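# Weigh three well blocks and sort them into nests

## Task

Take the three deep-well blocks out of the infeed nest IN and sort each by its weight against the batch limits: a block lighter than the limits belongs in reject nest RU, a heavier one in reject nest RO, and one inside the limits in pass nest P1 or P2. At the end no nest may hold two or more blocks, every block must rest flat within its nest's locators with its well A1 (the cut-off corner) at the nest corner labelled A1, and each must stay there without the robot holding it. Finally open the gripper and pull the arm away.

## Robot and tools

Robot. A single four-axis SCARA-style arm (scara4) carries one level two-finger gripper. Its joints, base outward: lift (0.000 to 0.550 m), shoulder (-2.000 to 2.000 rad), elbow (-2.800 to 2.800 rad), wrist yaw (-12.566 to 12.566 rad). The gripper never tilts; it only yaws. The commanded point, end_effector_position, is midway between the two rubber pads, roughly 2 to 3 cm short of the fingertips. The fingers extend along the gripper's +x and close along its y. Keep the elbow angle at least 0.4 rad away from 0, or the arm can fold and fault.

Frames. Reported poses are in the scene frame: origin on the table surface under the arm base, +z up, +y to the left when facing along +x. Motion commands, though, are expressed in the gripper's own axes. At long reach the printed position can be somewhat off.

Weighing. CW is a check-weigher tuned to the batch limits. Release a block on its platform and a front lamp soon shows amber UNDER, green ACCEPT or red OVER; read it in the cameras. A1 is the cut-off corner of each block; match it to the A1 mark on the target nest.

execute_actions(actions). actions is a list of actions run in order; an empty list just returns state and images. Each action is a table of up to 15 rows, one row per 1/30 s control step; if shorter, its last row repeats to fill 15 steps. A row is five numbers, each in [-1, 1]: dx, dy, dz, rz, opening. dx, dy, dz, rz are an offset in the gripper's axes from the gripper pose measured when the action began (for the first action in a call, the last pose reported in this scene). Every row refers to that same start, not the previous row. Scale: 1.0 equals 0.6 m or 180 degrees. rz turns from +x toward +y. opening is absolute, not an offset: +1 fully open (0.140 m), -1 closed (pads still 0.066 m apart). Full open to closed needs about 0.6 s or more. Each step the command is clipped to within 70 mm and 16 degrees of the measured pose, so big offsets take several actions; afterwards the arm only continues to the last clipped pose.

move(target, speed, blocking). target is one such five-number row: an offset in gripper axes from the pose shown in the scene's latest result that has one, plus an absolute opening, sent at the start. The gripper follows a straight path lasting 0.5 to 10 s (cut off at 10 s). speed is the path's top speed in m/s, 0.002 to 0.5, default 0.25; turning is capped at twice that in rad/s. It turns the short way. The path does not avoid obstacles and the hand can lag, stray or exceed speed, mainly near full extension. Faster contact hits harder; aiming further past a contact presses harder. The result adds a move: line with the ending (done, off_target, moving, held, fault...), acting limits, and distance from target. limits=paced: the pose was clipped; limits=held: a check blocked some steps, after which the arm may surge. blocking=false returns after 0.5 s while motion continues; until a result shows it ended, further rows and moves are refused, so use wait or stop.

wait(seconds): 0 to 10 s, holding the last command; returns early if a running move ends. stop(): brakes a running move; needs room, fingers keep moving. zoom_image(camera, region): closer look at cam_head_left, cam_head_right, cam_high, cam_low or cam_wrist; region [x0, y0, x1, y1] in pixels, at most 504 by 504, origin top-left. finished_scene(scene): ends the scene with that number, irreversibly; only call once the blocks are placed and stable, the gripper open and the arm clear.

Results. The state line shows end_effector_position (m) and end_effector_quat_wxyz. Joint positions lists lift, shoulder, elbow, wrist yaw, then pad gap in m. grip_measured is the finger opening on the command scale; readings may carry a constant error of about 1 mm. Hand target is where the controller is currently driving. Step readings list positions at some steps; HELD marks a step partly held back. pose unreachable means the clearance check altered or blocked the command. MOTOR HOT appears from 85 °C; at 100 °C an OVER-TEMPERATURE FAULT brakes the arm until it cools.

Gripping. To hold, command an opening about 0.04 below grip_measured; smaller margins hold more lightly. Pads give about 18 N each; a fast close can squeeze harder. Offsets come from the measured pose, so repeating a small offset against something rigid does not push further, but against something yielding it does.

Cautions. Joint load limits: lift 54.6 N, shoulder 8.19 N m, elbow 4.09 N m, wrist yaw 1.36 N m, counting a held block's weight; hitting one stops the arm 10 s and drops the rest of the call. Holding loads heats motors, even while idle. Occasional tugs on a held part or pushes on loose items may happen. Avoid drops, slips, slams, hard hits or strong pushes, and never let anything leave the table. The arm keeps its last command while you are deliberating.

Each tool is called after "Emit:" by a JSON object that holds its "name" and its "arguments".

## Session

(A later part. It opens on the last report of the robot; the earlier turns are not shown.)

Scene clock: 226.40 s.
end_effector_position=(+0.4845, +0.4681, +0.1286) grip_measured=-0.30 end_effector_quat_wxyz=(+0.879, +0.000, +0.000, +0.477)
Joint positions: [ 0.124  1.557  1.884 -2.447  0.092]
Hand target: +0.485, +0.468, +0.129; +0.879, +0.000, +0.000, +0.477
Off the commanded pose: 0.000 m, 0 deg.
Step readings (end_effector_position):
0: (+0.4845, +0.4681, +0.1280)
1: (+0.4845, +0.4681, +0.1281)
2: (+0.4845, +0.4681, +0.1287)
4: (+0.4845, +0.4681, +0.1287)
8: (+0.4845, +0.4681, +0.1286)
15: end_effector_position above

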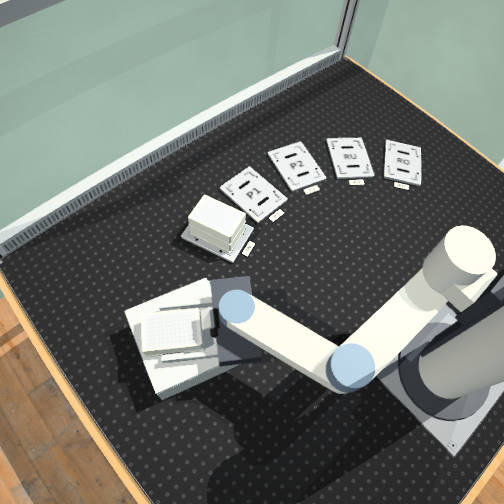

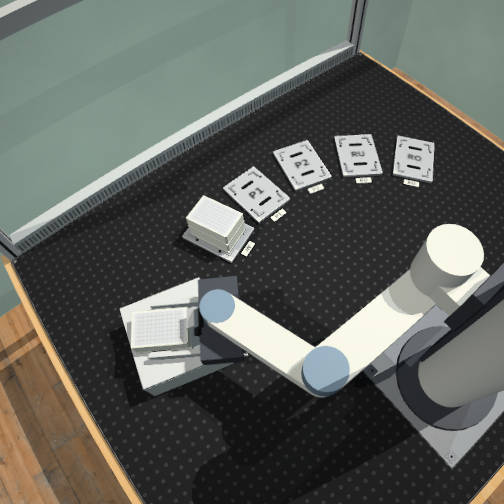

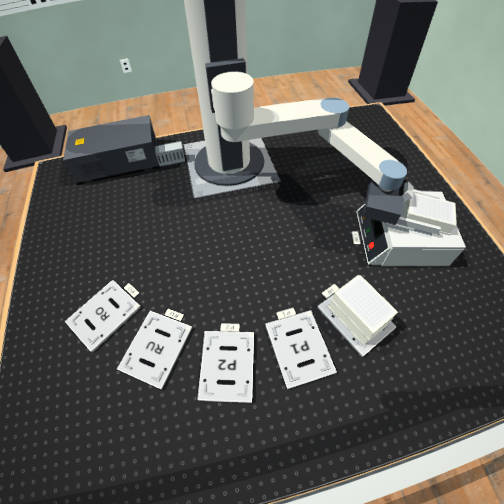

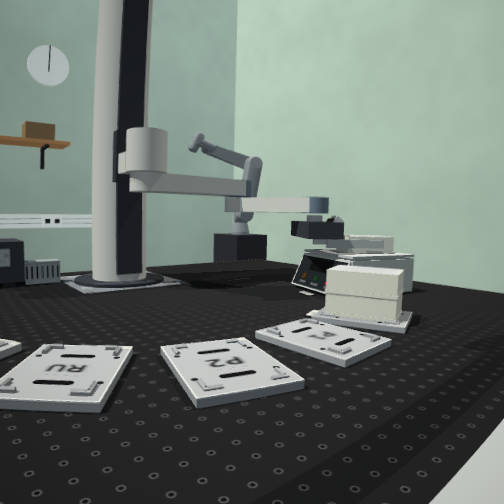

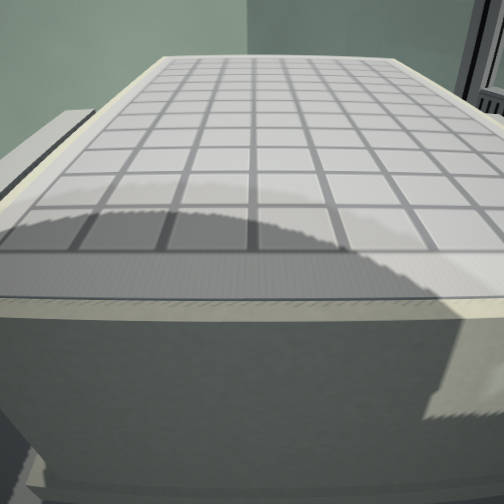

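Emit:
{"name": "wait", "arguments": {"seconds": 1.5}}

Emit:
{"name": "zoom_image", "arguments": {"camera": "cam_high", "region": [350, 160, 480, 280]}}

Scene clock: 232.70 s.
end_effector_position=(+0.4845, +0.4681, +0.1286) grip_measured=-0.30 end_effector_quat_wxyz=(+0.879, +0.000, +0.000, +0.477)
Joint positions: [ 0.124  1.557  1.884 -2.447  0.092]
Hand target: +0.485, +0.468, +0.129; +0.879, +0.000, +0.000, +0.477
Off the commanded pose: 0.000 m, 0 deg.
wait: 1.50 s; at rest from the start

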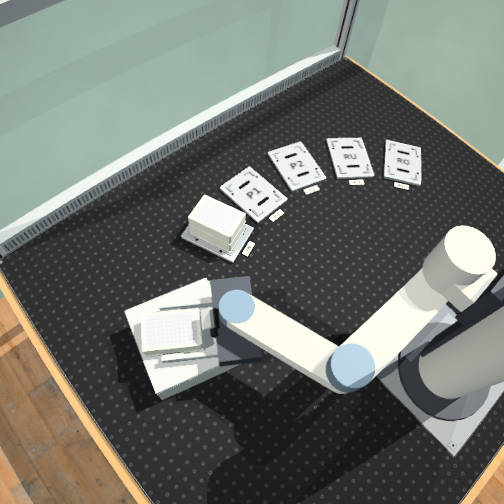

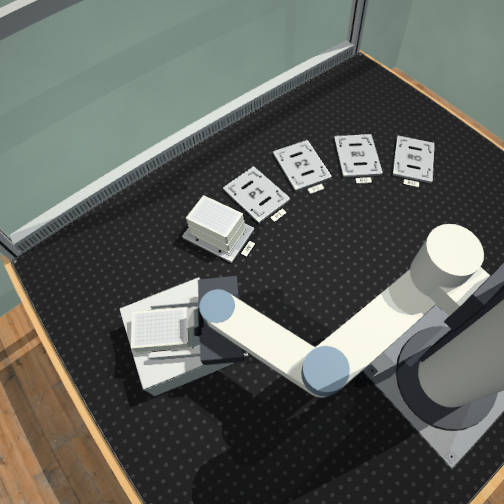

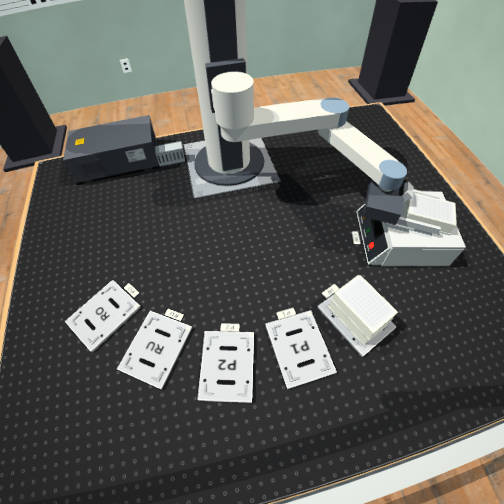

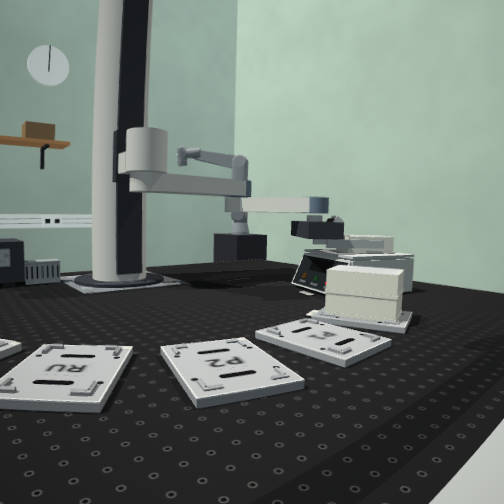

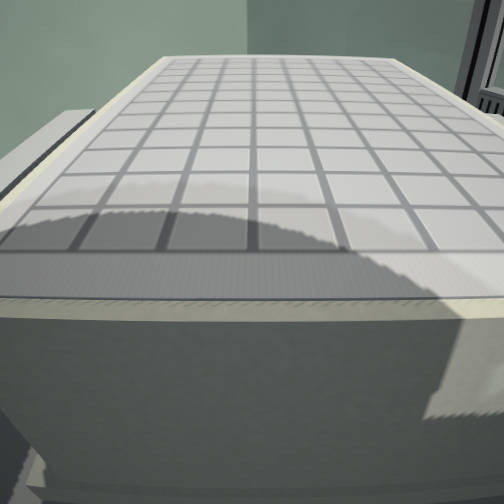

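Region (350, 160, 480, 280) of cam_high's 504x504 image, scaled by 3.877, with more detail than that image has; it fills the top 465 rows of this view, and the rest is white.

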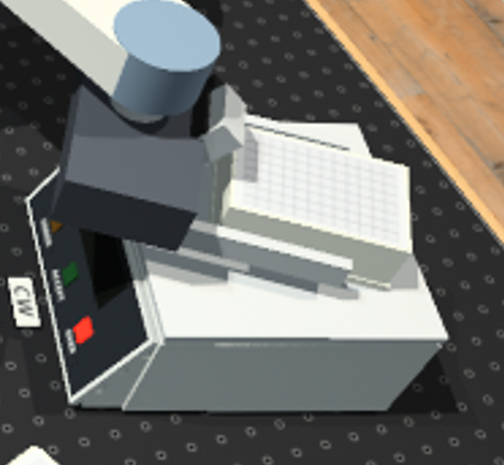

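Emit:
{"name": "execute_actions", "arguments": {"actions": [[[0,0,0.01,0,-0.1],[0,0,0.02,0,-0.1],[0,0,0.03,0,-0.1],[0,0,0.04,0,-0.1],[0,0,0.05,0,-0.1],[0,0,0.06,0,-0.1]]]}}

Scene clock: 282.67 s.
end_effector_position=(+0.4845, +0.4681, +0.1647) grip_measured=-0.10 end_effector_quat_wxyz=(+0.879, +0.000, +0.000, +0.477)
Joint positions: [ 0.16   1.557  1.884 -2.447  0.099]
Hand target: +0.485, +0.468, +0.165; +0.879, +0.000, +0.000, +0.477
Off the commanded pose: 0.000 m, 0 deg.
Step readings (end_effector_position):
0: (+0.4845, +0.4681, +0.1286)
1: (+0.4845, +0.4681, +0.1287)
2: (+0.4845, +0.4681, +0.1301)
4: (+0.4845, +0.4681, +0.1386)
8: (+0.4845, +0.4681, +0.1611)
15: end_effector_position above

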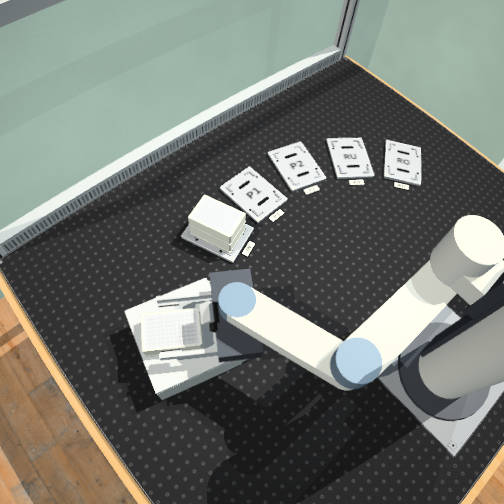

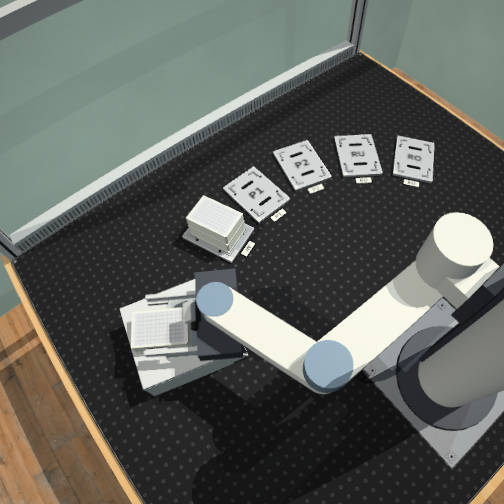

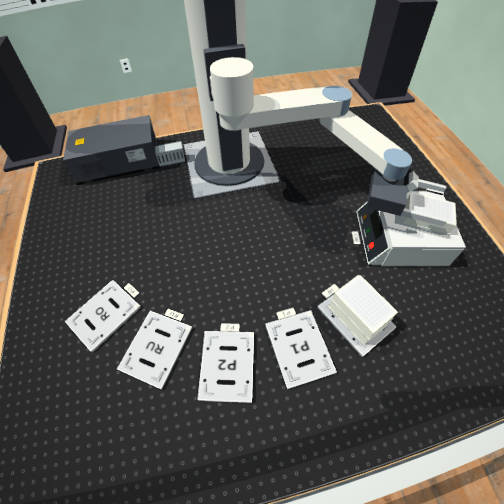

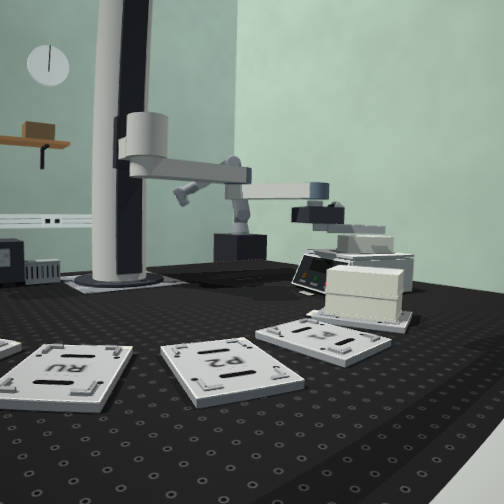

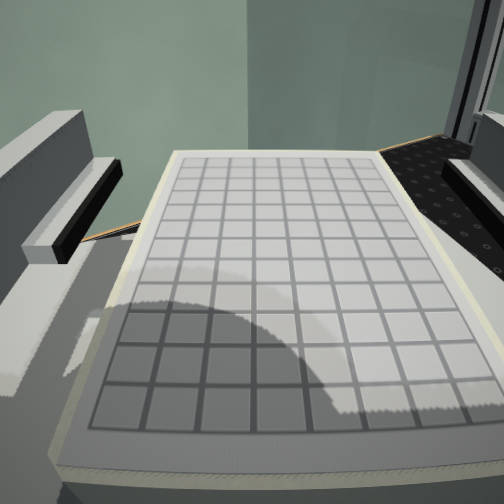

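Emit:
{"name": "move", "arguments": {"target": [-0.491, -0.603, -0.02, -0.2997, 1], "speed": 0.5}}

Scene clock: 297.40 s.
end_effector_position=(+0.6272, +0.0237, +0.1527) grip_measured=+1.00 end_effector_quat_wxyz=(+1.000, +0.000, +0.000, +0.026)
Joint positions: [ 0.148  0.879  1.283 -2.109  0.14 ]
Hand target: +0.627, +0.024, +0.153; +1.000, +0.000, +0.000, +0.026
Off the commanded pose: 0.000 m, 0 deg.
move: done

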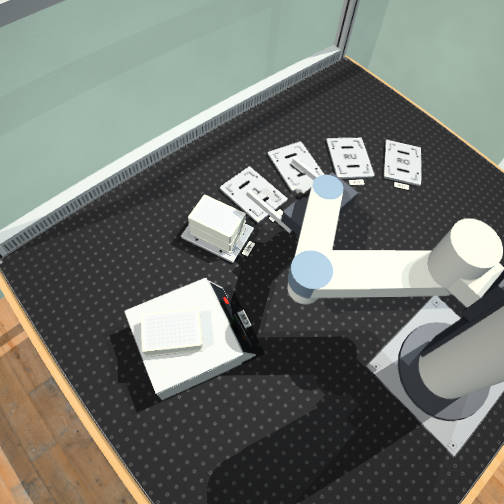

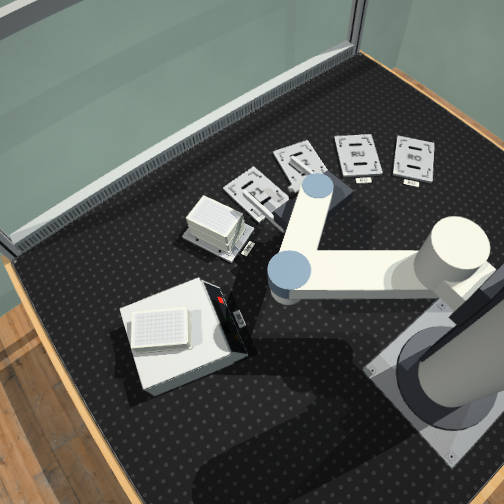

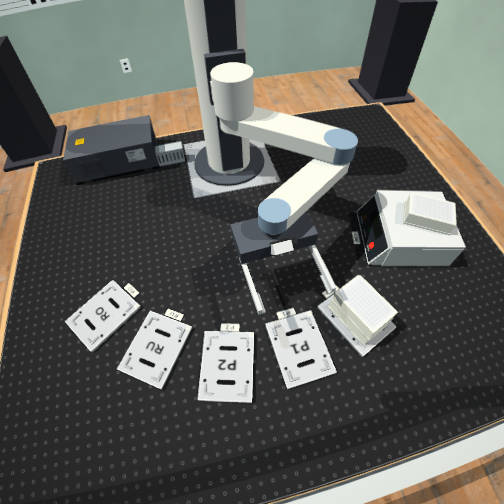

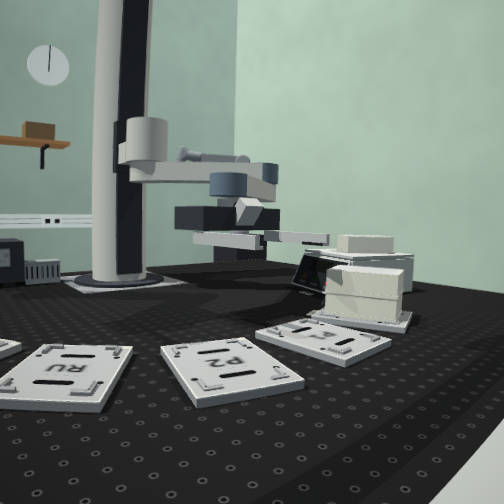

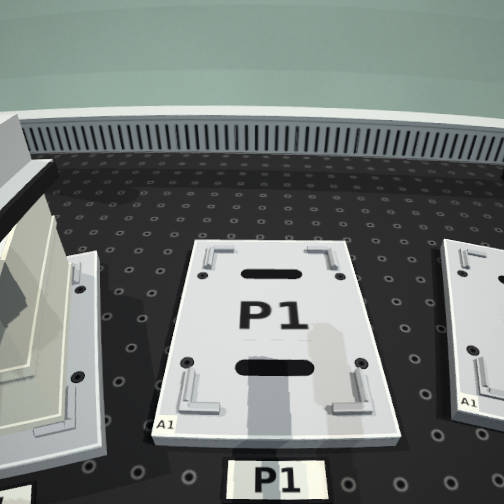

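Emit:
{"name": "zoom_image", "arguments": {"camera": "cam_wrist", "region": [140, 220, 420, 460]}}

Region (140, 220, 420, 460) of cam_wrist's 504x504 image, scaled by 1.800, with more detail than that image has; it fills the top 432 rows of this view, and the rest is white.

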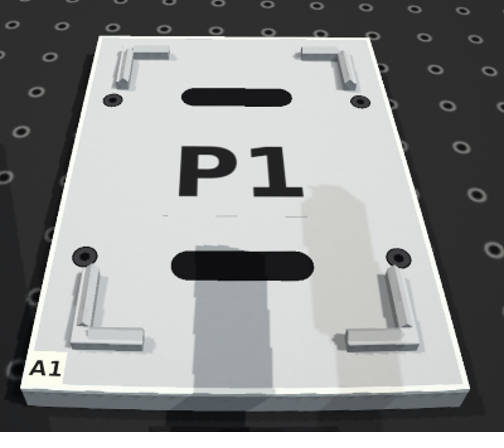

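Emit:
{"name": "move", "arguments": {"target": [-0.325, -0.615, 0, -0.3058, 1], "speed": 0.5}}

Scene clock: 334.13 s.
end_effector_position=(+0.4517, -0.3552, +0.1528) grip_measured=+1.00 end_effector_quat_wxyz=(+0.899, +0.000, +0.000, -0.438)
Joint positions: [ 0.148 -0.078  1.271 -2.1    0.14 ]
Hand target: +0.452, -0.355, +0.153; +0.899, +0.000, +0.000, -0.439
Off the commanded pose: 0.000 m, 0 deg.
move: done

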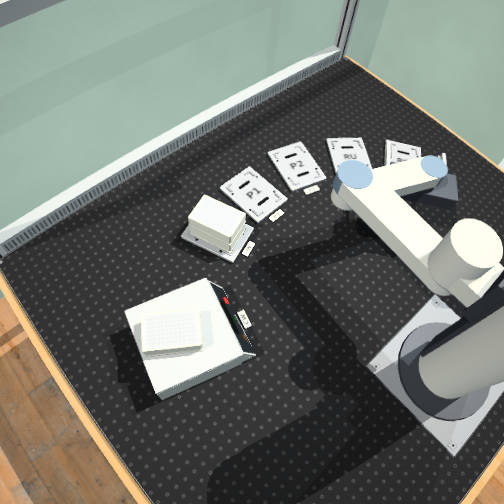

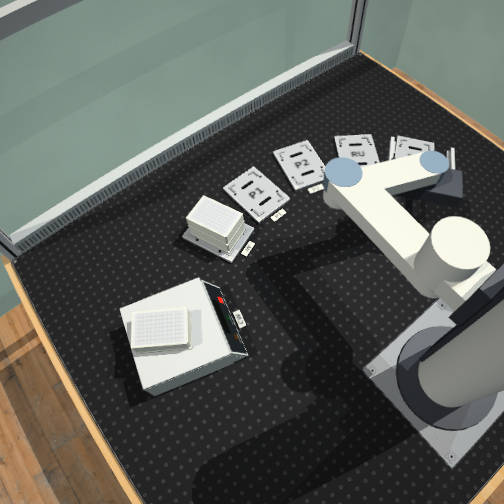

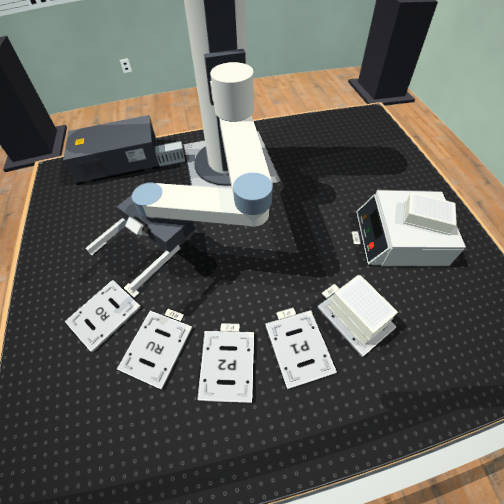

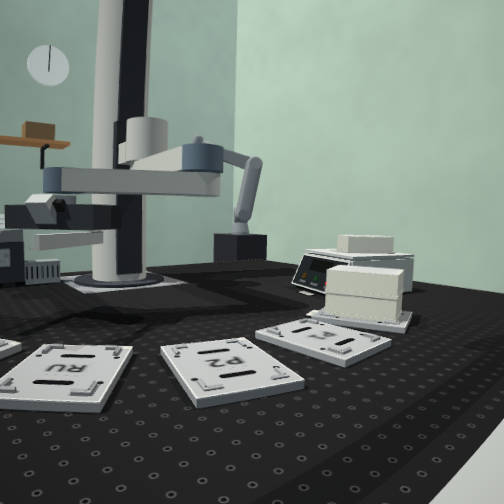

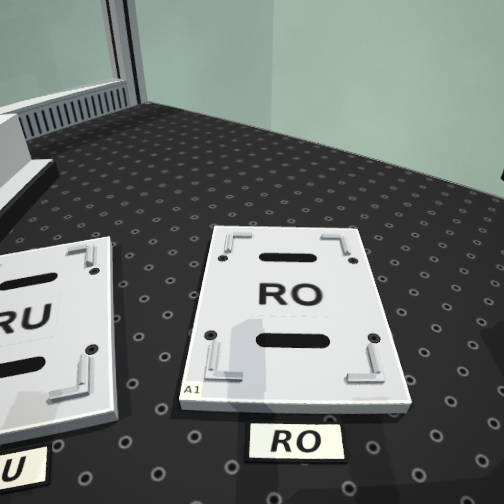

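Emit:
{"name": "zoom_image", "arguments": {"camera": "cam_wrist", "region": [170, 210, 422, 426]}}

Emit:
{"name": "zoom_image", "arguments": {"camera": "cam_wrist", "region": [0, 220, 140, 450]}}

Region (170, 210, 422, 426) of cam_wrist's 504x504 image, scaled by 2.000, with more detail than that image has; it fills the top 432 rows of this view, and the rest is white.

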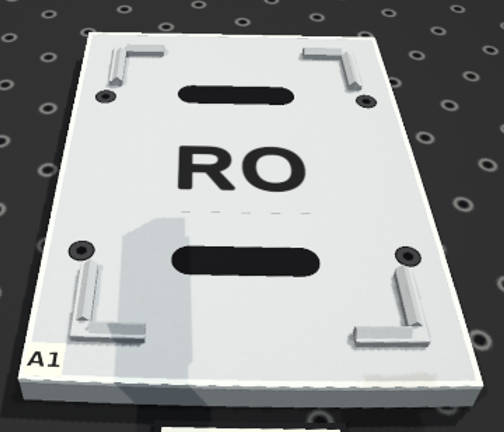

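Region (0, 220, 140, 450) of cam_wrist's 504x504 image, scaled by 2.191, with more detail than that image has; it fills the left 307 columns of this view, and the rest is white.

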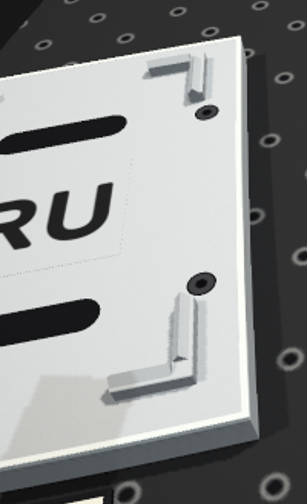

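Emit:
{"name": "move", "arguments": {"target": [-0.1435, 0.442, 0, 0.1998, 1], "speed": 0.5}}

Scene clock: 391.80 s.
end_effector_position=(+0.6079, -0.1239, +0.1528) grip_measured=+1.00 end_effector_quat_wxyz=(+0.990, +0.000, +0.000, -0.139)
Joint positions: [ 0.148  0.553  1.271 -2.103  0.14 ]
Hand target: +0.608, -0.124, +0.153; +0.990, +0.000, +0.000, -0.140
Off the commanded pose: 0.000 m, 0 deg.
move: done

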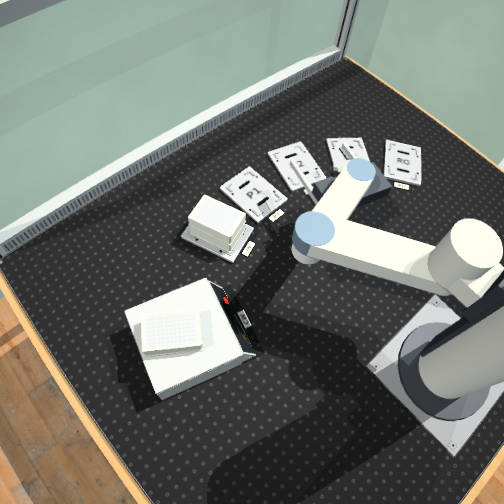

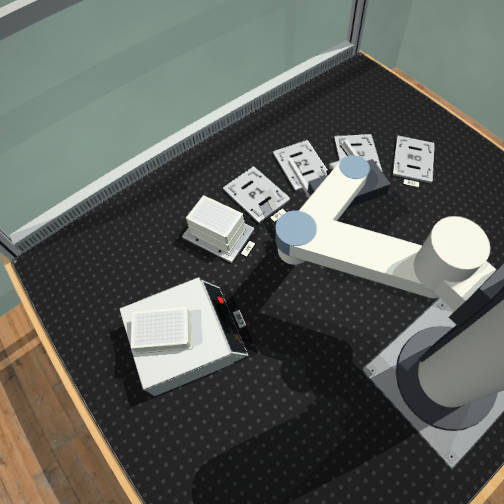

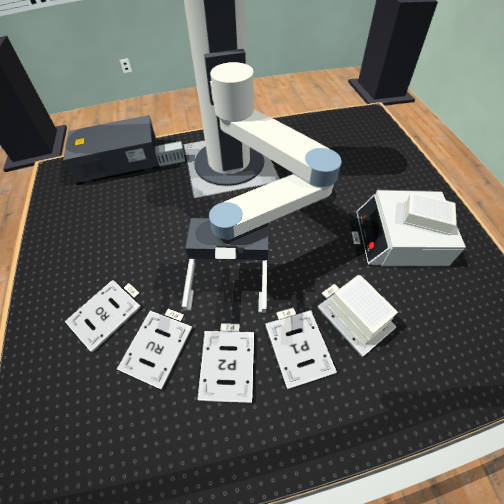

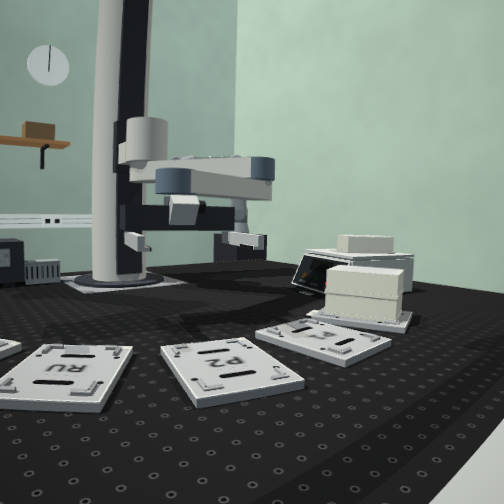

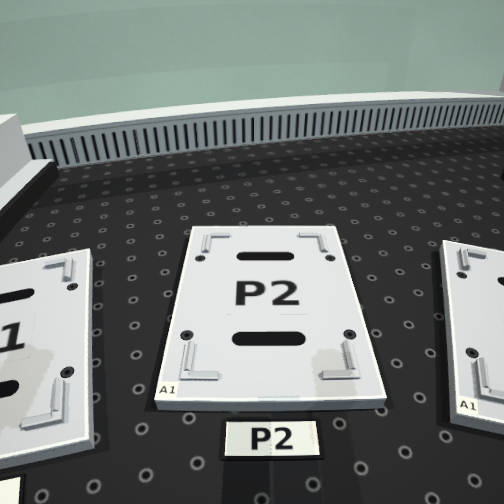

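Emit:
{"name": "zoom_image", "arguments": {"camera": "cam_wrist", "region": [144, 210, 396, 426]}}

Emit:
{"name": "zoom_image", "arguments": {"camera": "cam_wrist", "region": [404, 220, 504, 450]}}

Region (144, 210, 396, 426) of cam_wrist's 504x504 image, scaled by 2.000, with more detail than that image has; it fills the top 432 rows of this view, and the rest is white.

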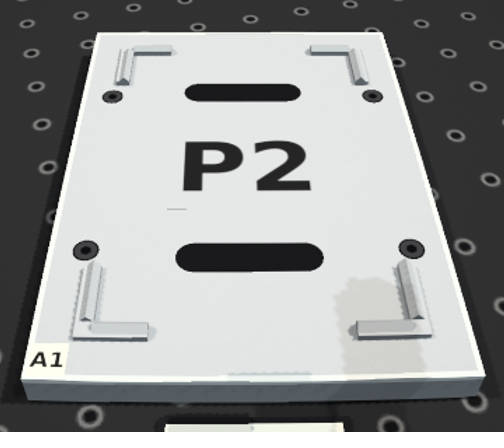

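Region (404, 220, 504, 450) of cam_wrist's 504x504 image, scaled by 2.191, with more detail than that image has; it fills the left 219 columns of this view, and the rest is white.

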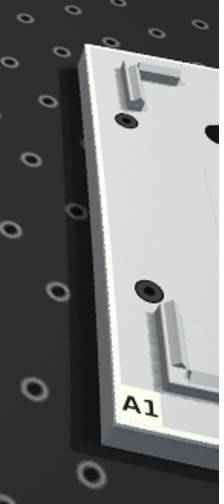

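Emit:
{"name": "zoom_image", "arguments": {"camera": "cam_wrist", "region": [150, 320, 250, 420]}}

Emit:
{"name": "zoom_image", "arguments": {"camera": "cam_wrist", "region": [300, 320, 400, 420]}}

Emit:
{"name": "zoom_image", "arguments": {"camera": "cam_wrist", "region": [185, 215, 345, 275]}}

Region (150, 320, 250, 420) of cam_wrist's 504x504 image, scaled by 5.040, with more detail than that image has.

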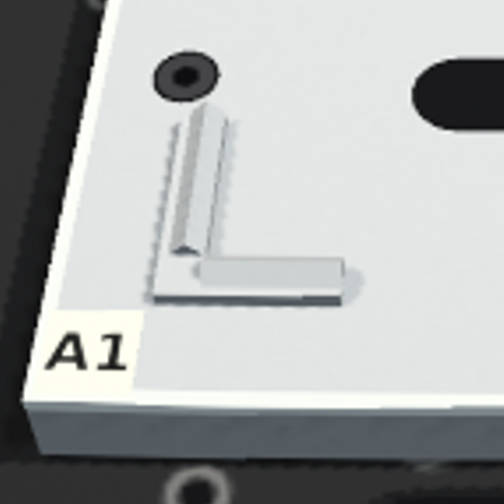

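Region (300, 320, 400, 420) of cam_wrist's 504x504 image, scaled by 5.040, with more detail than that image has.

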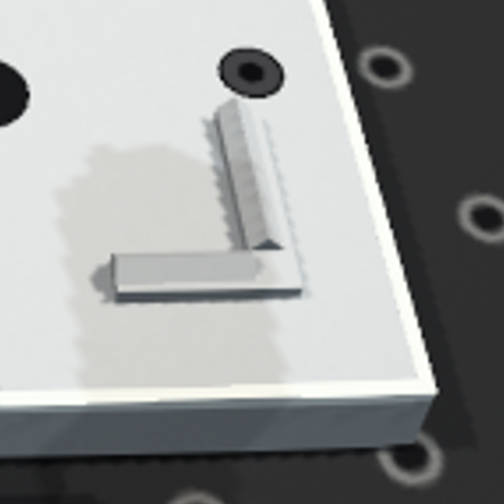

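Region (185, 215, 345, 275) of cam_wrist's 504x504 image, scaled by 3.150, with more detail than that image has; it fills the top 189 rows of this view, and the rest is white.

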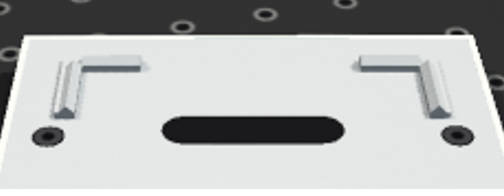

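Emit:
{"name": "move", "arguments": {"target": [-0.4842, 0.8441, 0.062, 0.4052, -0.1], "speed": 0.5}}

Scene clock: 481.43 s.
end_effector_position=(+0.4684, +0.4433, +0.1899) grip_measured=-0.10 end_effector_quat_wxyz=(+0.879, +0.000, +0.000, +0.477)
Joint positions: [ 0.185  1.637  1.7   -2.343  0.099]
Hand target: +0.468, +0.443, +0.190; +0.879, +0.000, +0.000, +0.477
Off the commanded pose: 0.000 m, 0 deg.
move: done; limits=paced

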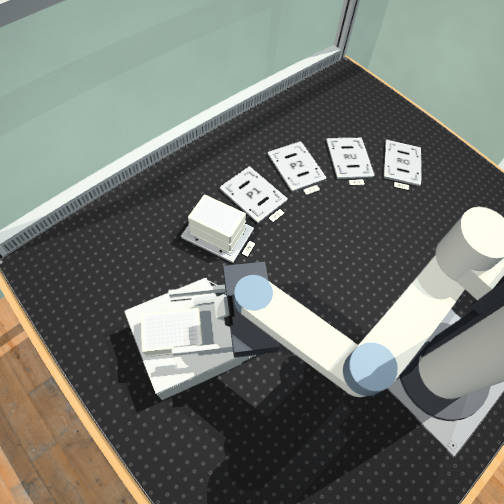

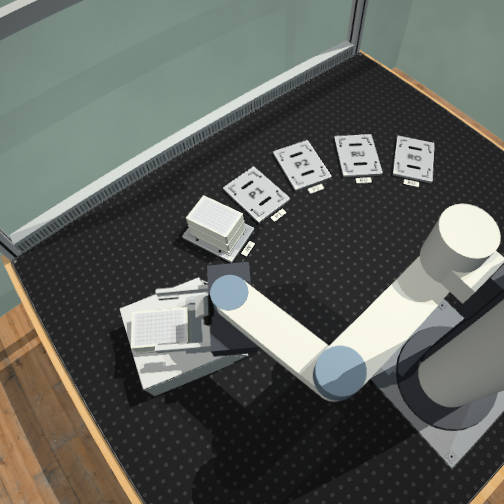

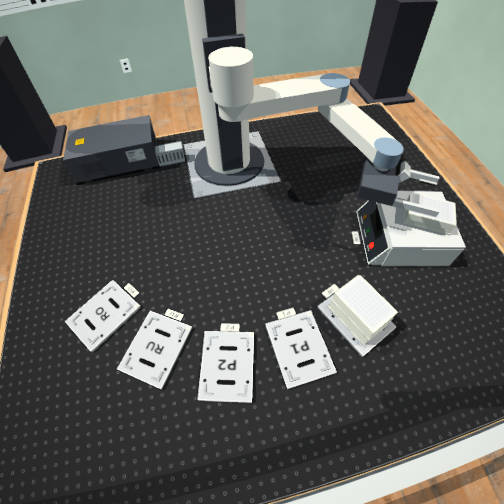

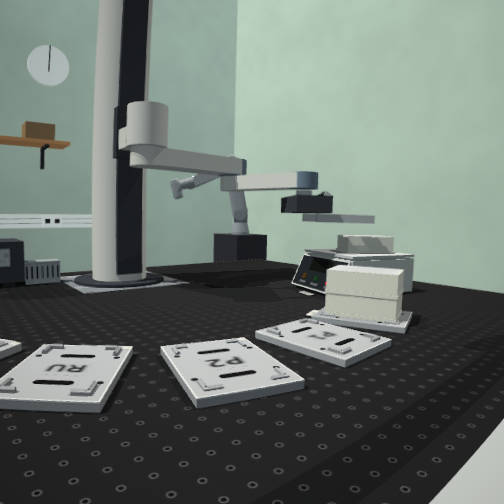

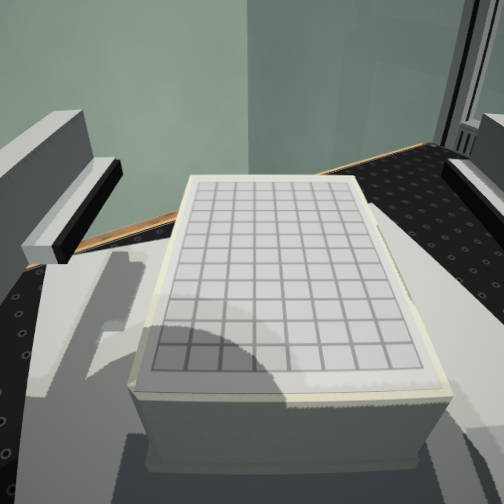

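Emit:
{"name": "zoom_image", "arguments": {"camera": "cam_wrist", "region": [170, 160, 380, 210]}}

Emit:
{"name": "zoom_image", "arguments": {"camera": "cam_wrist", "region": [110, 350, 230, 490]}}

Emit:
{"name": "zoom_image", "arguments": {"camera": "cam_wrist", "region": [360, 350, 480, 490]}}

Region (170, 160, 380, 210) of cam_wrist's 504x504 image, scaled by 2.400, with more detail than that image has; it fills the top 120 rows of this view, and the rest is white.

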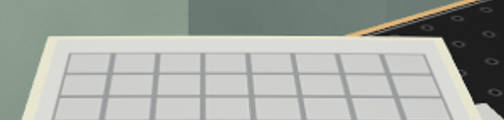

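Region (110, 350, 230, 490) of cam_wrist's 504x504 image, scaled by 3.600, with more detail than that image has; it fills the left 432 columns of this view, and the rest is white.

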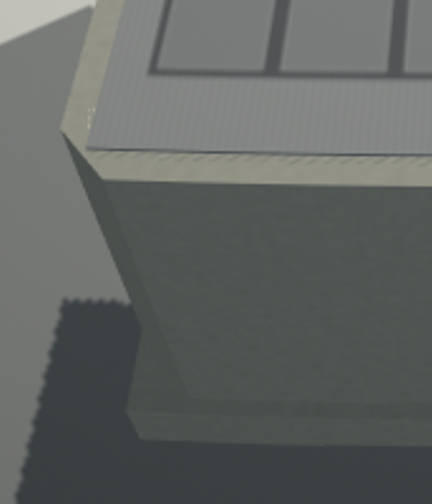

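Region (360, 350, 480, 490) of cam_wrist's 504x504 image, scaled by 3.600, with more detail than that image has; it fills the left 432 columns of this view, and the rest is white.

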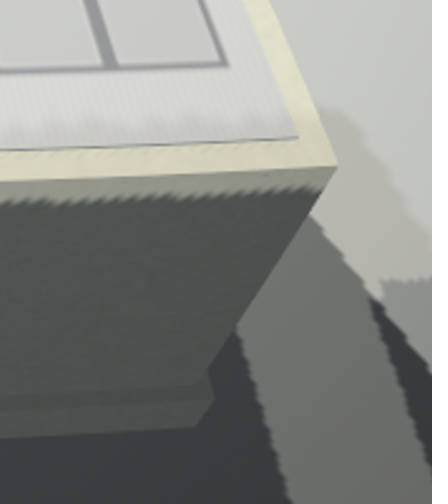

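Emit:
{"name": "move", "arguments": {"target": [0.05, 0, -0.0998, 0, -0.3], "speed": 0.2}}

Emit:
{"name": "execute_actions", "arguments": {"actions": [[[0,0,0,0,-0.36],[0,0,0,0,-0.42],[0,0,0,0,-0.46],[0,0,0,0,-0.48],[0,0,0,0,-0.5],[0,0,0,0,-0.52],[0,0,0,0,-0.54],[0,0,0,0,-0.56],[0,0,0,0,-0.57],[0,0,0,0,-0.57],[0,0,0,0,-0.57],[0,0,0,0,-0.57],[0,0,0.002,0,-0.57],[0,0,0.005,0,-0.57],[0,0,0.01,0,-0.57]],[[0,0,0.01,0,-0.57],[0,0,0.015,0,-0.57],[0,0,0.02,0,-0.57],[0,0,0.025,0,-0.57]]]}}

Scene clock: 525.03 s.
end_effector_position=(+0.4846, +0.4685, +0.1300) grip_measured=-0.30 end_effector_quat_wxyz=(+0.879, +0.000, +0.000, +0.477)
Joint positions: [ 0.125  1.556  1.886 -2.448  0.092]
Hand target: +0.485, +0.468, +0.130; +0.879, +0.000, +0.000, +0.477
Off the commanded pose: 0.000 m, 0 deg.
move: done

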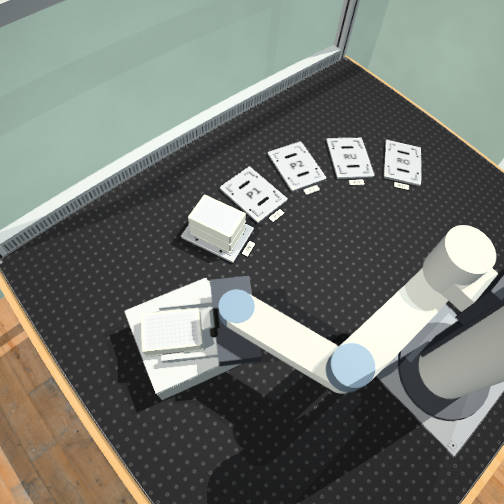

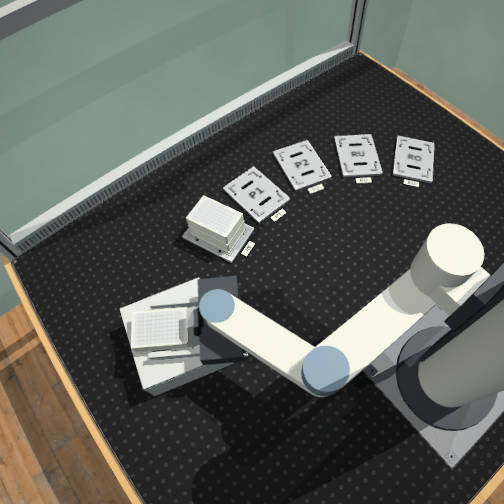

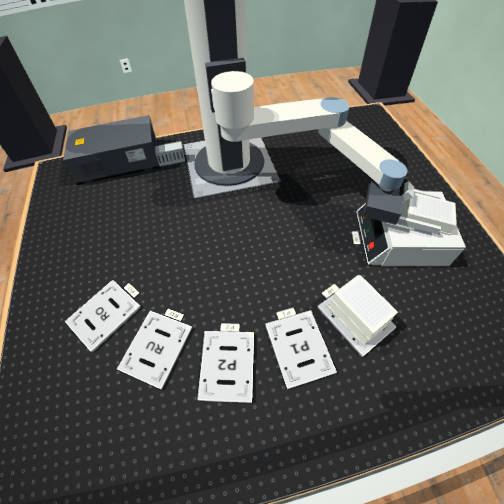

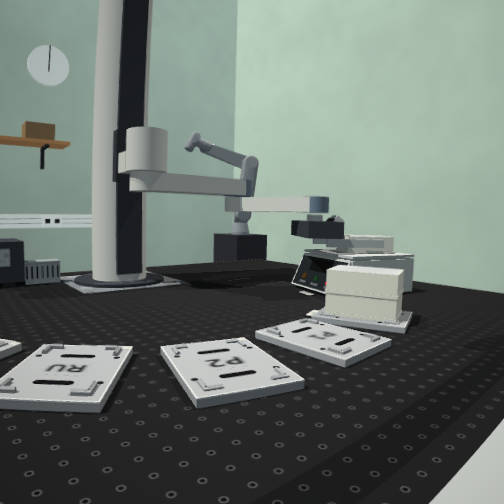

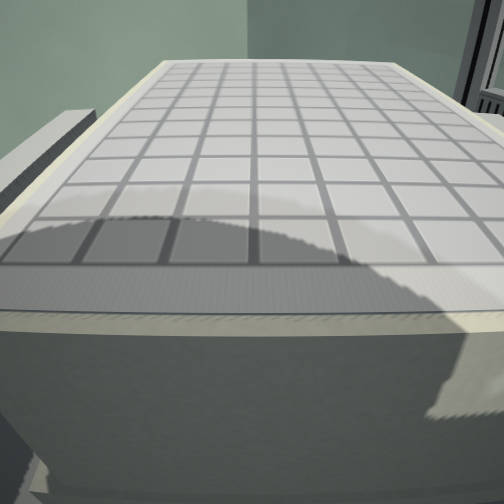

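Scene clock: 526.03 s.
end_effector_position=(+0.4847, +0.4685, +0.1476) grip_measured=-0.52 end_effector_quat_wxyz=(+0.879, +0.000, +0.000, +0.477)
Joint positions: [ 0.143  1.556  1.886 -2.448  0.084]
Hand target: +0.485, +0.468, +0.148; +0.879, +0.000, +0.000, +0.477
Off the commanded pose: 0.000 m, 0 deg.
Step readings (end_effector_position; steps 1 to 15: 1st action; 16 to 30: 2nd action):
0: (+0.4846, +0.4685, +0.1300)
1: (+0.4846, +0.4685, +0.1300)
2: (+0.4846, +0.4685, +0.1300)
4: (+0.4846, +0.4685, +0.1300)
8: (+0.4847, +0.4684, +0.1300)
15: (+0.4847, +0.4684, +0.1326)
16: (+0.4847, +0.4684, +0.1349)
17: (+0.4847, +0.4685, +0.1375)
19: (+0.4847, +0.4685, +0.1431)
23: (+0.4847, +0.4685, +0.1477)
30: end_effector_position above

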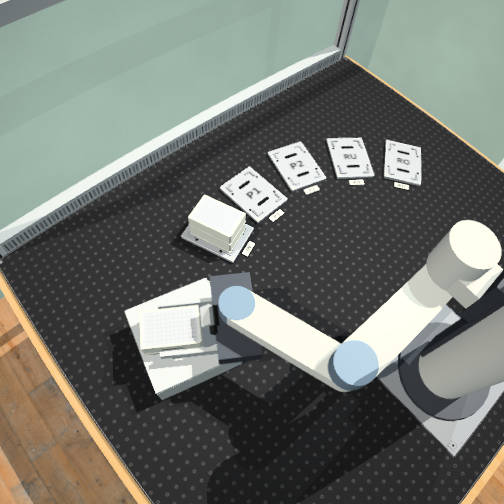

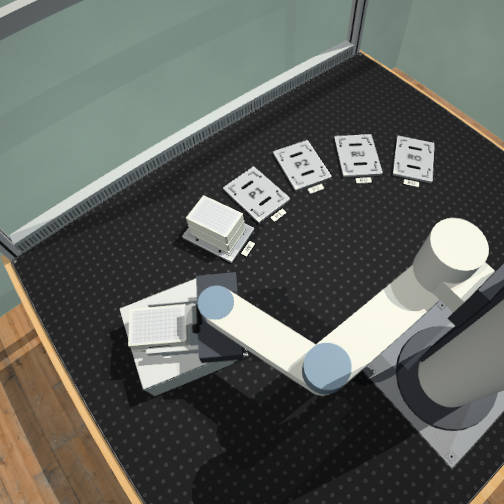

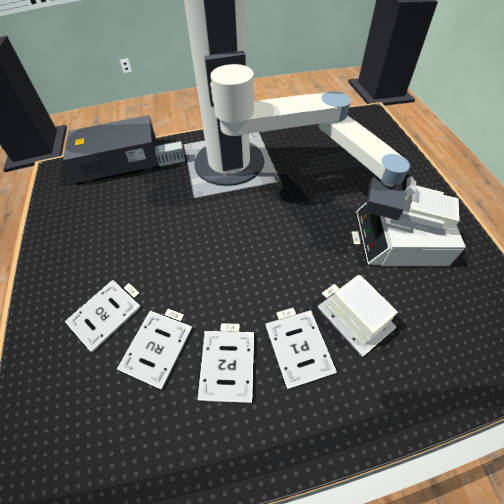

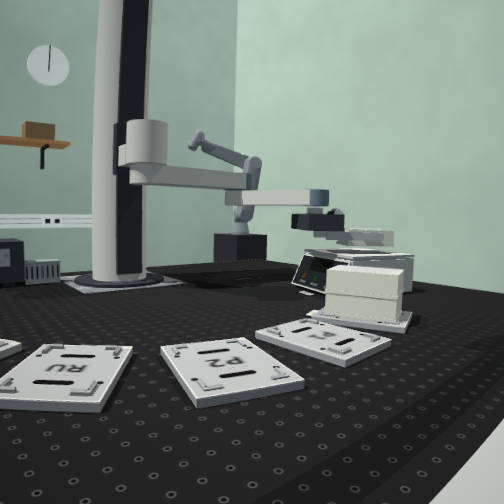

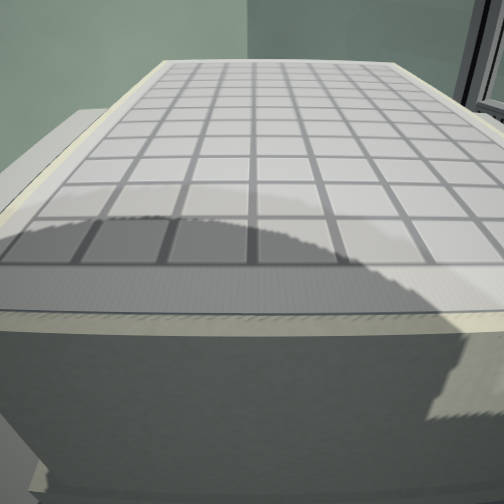

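Emit:
{"name": "move", "arguments": {"target": [-0.6133, -0.4892, -0.0127, -0.3053, -0.57], "speed": 0.4}}

Scene clock: 533.20 s.
end_effector_position=(+0.5302, -0.0003, +0.1400) grip_measured=-0.52 end_effector_quat_wxyz=(+1.000, +0.000, +0.000, +0.017)
Joint positions: [ 0.135  0.956  0.841 -1.762  0.084]
Hand target: +0.530, -0.000, +0.140; +1.000, +0.000, +0.000, +0.018
Off the commanded pose: 0.000 m, 0 deg.
move: done

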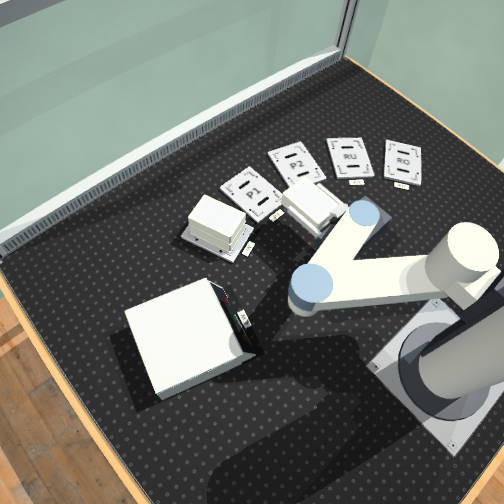

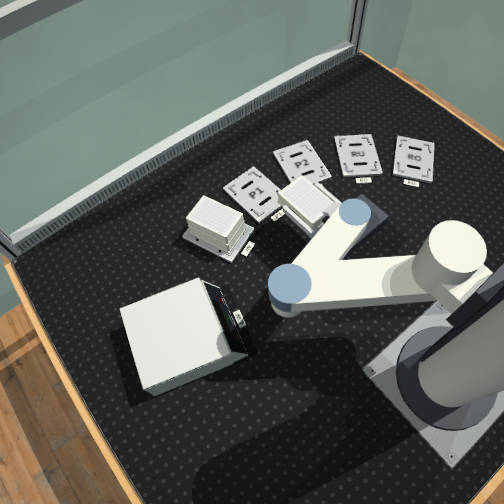

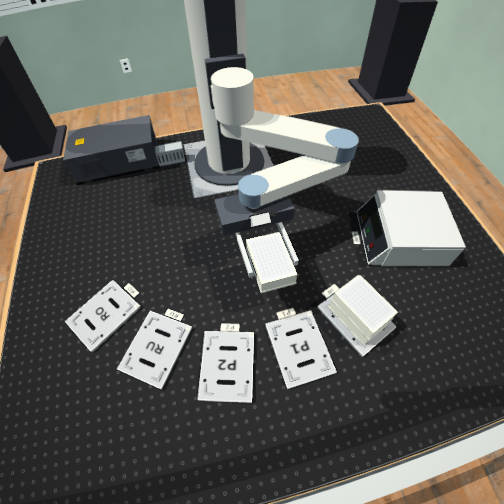

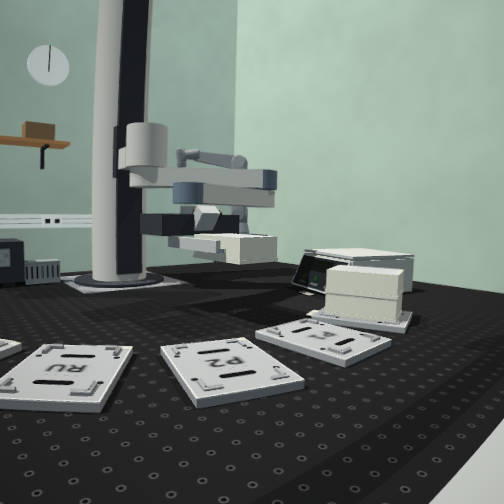

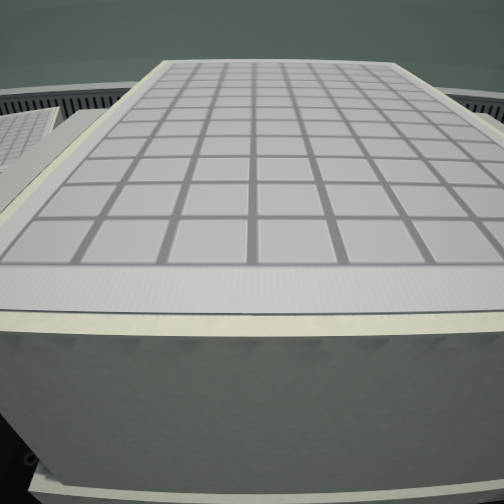

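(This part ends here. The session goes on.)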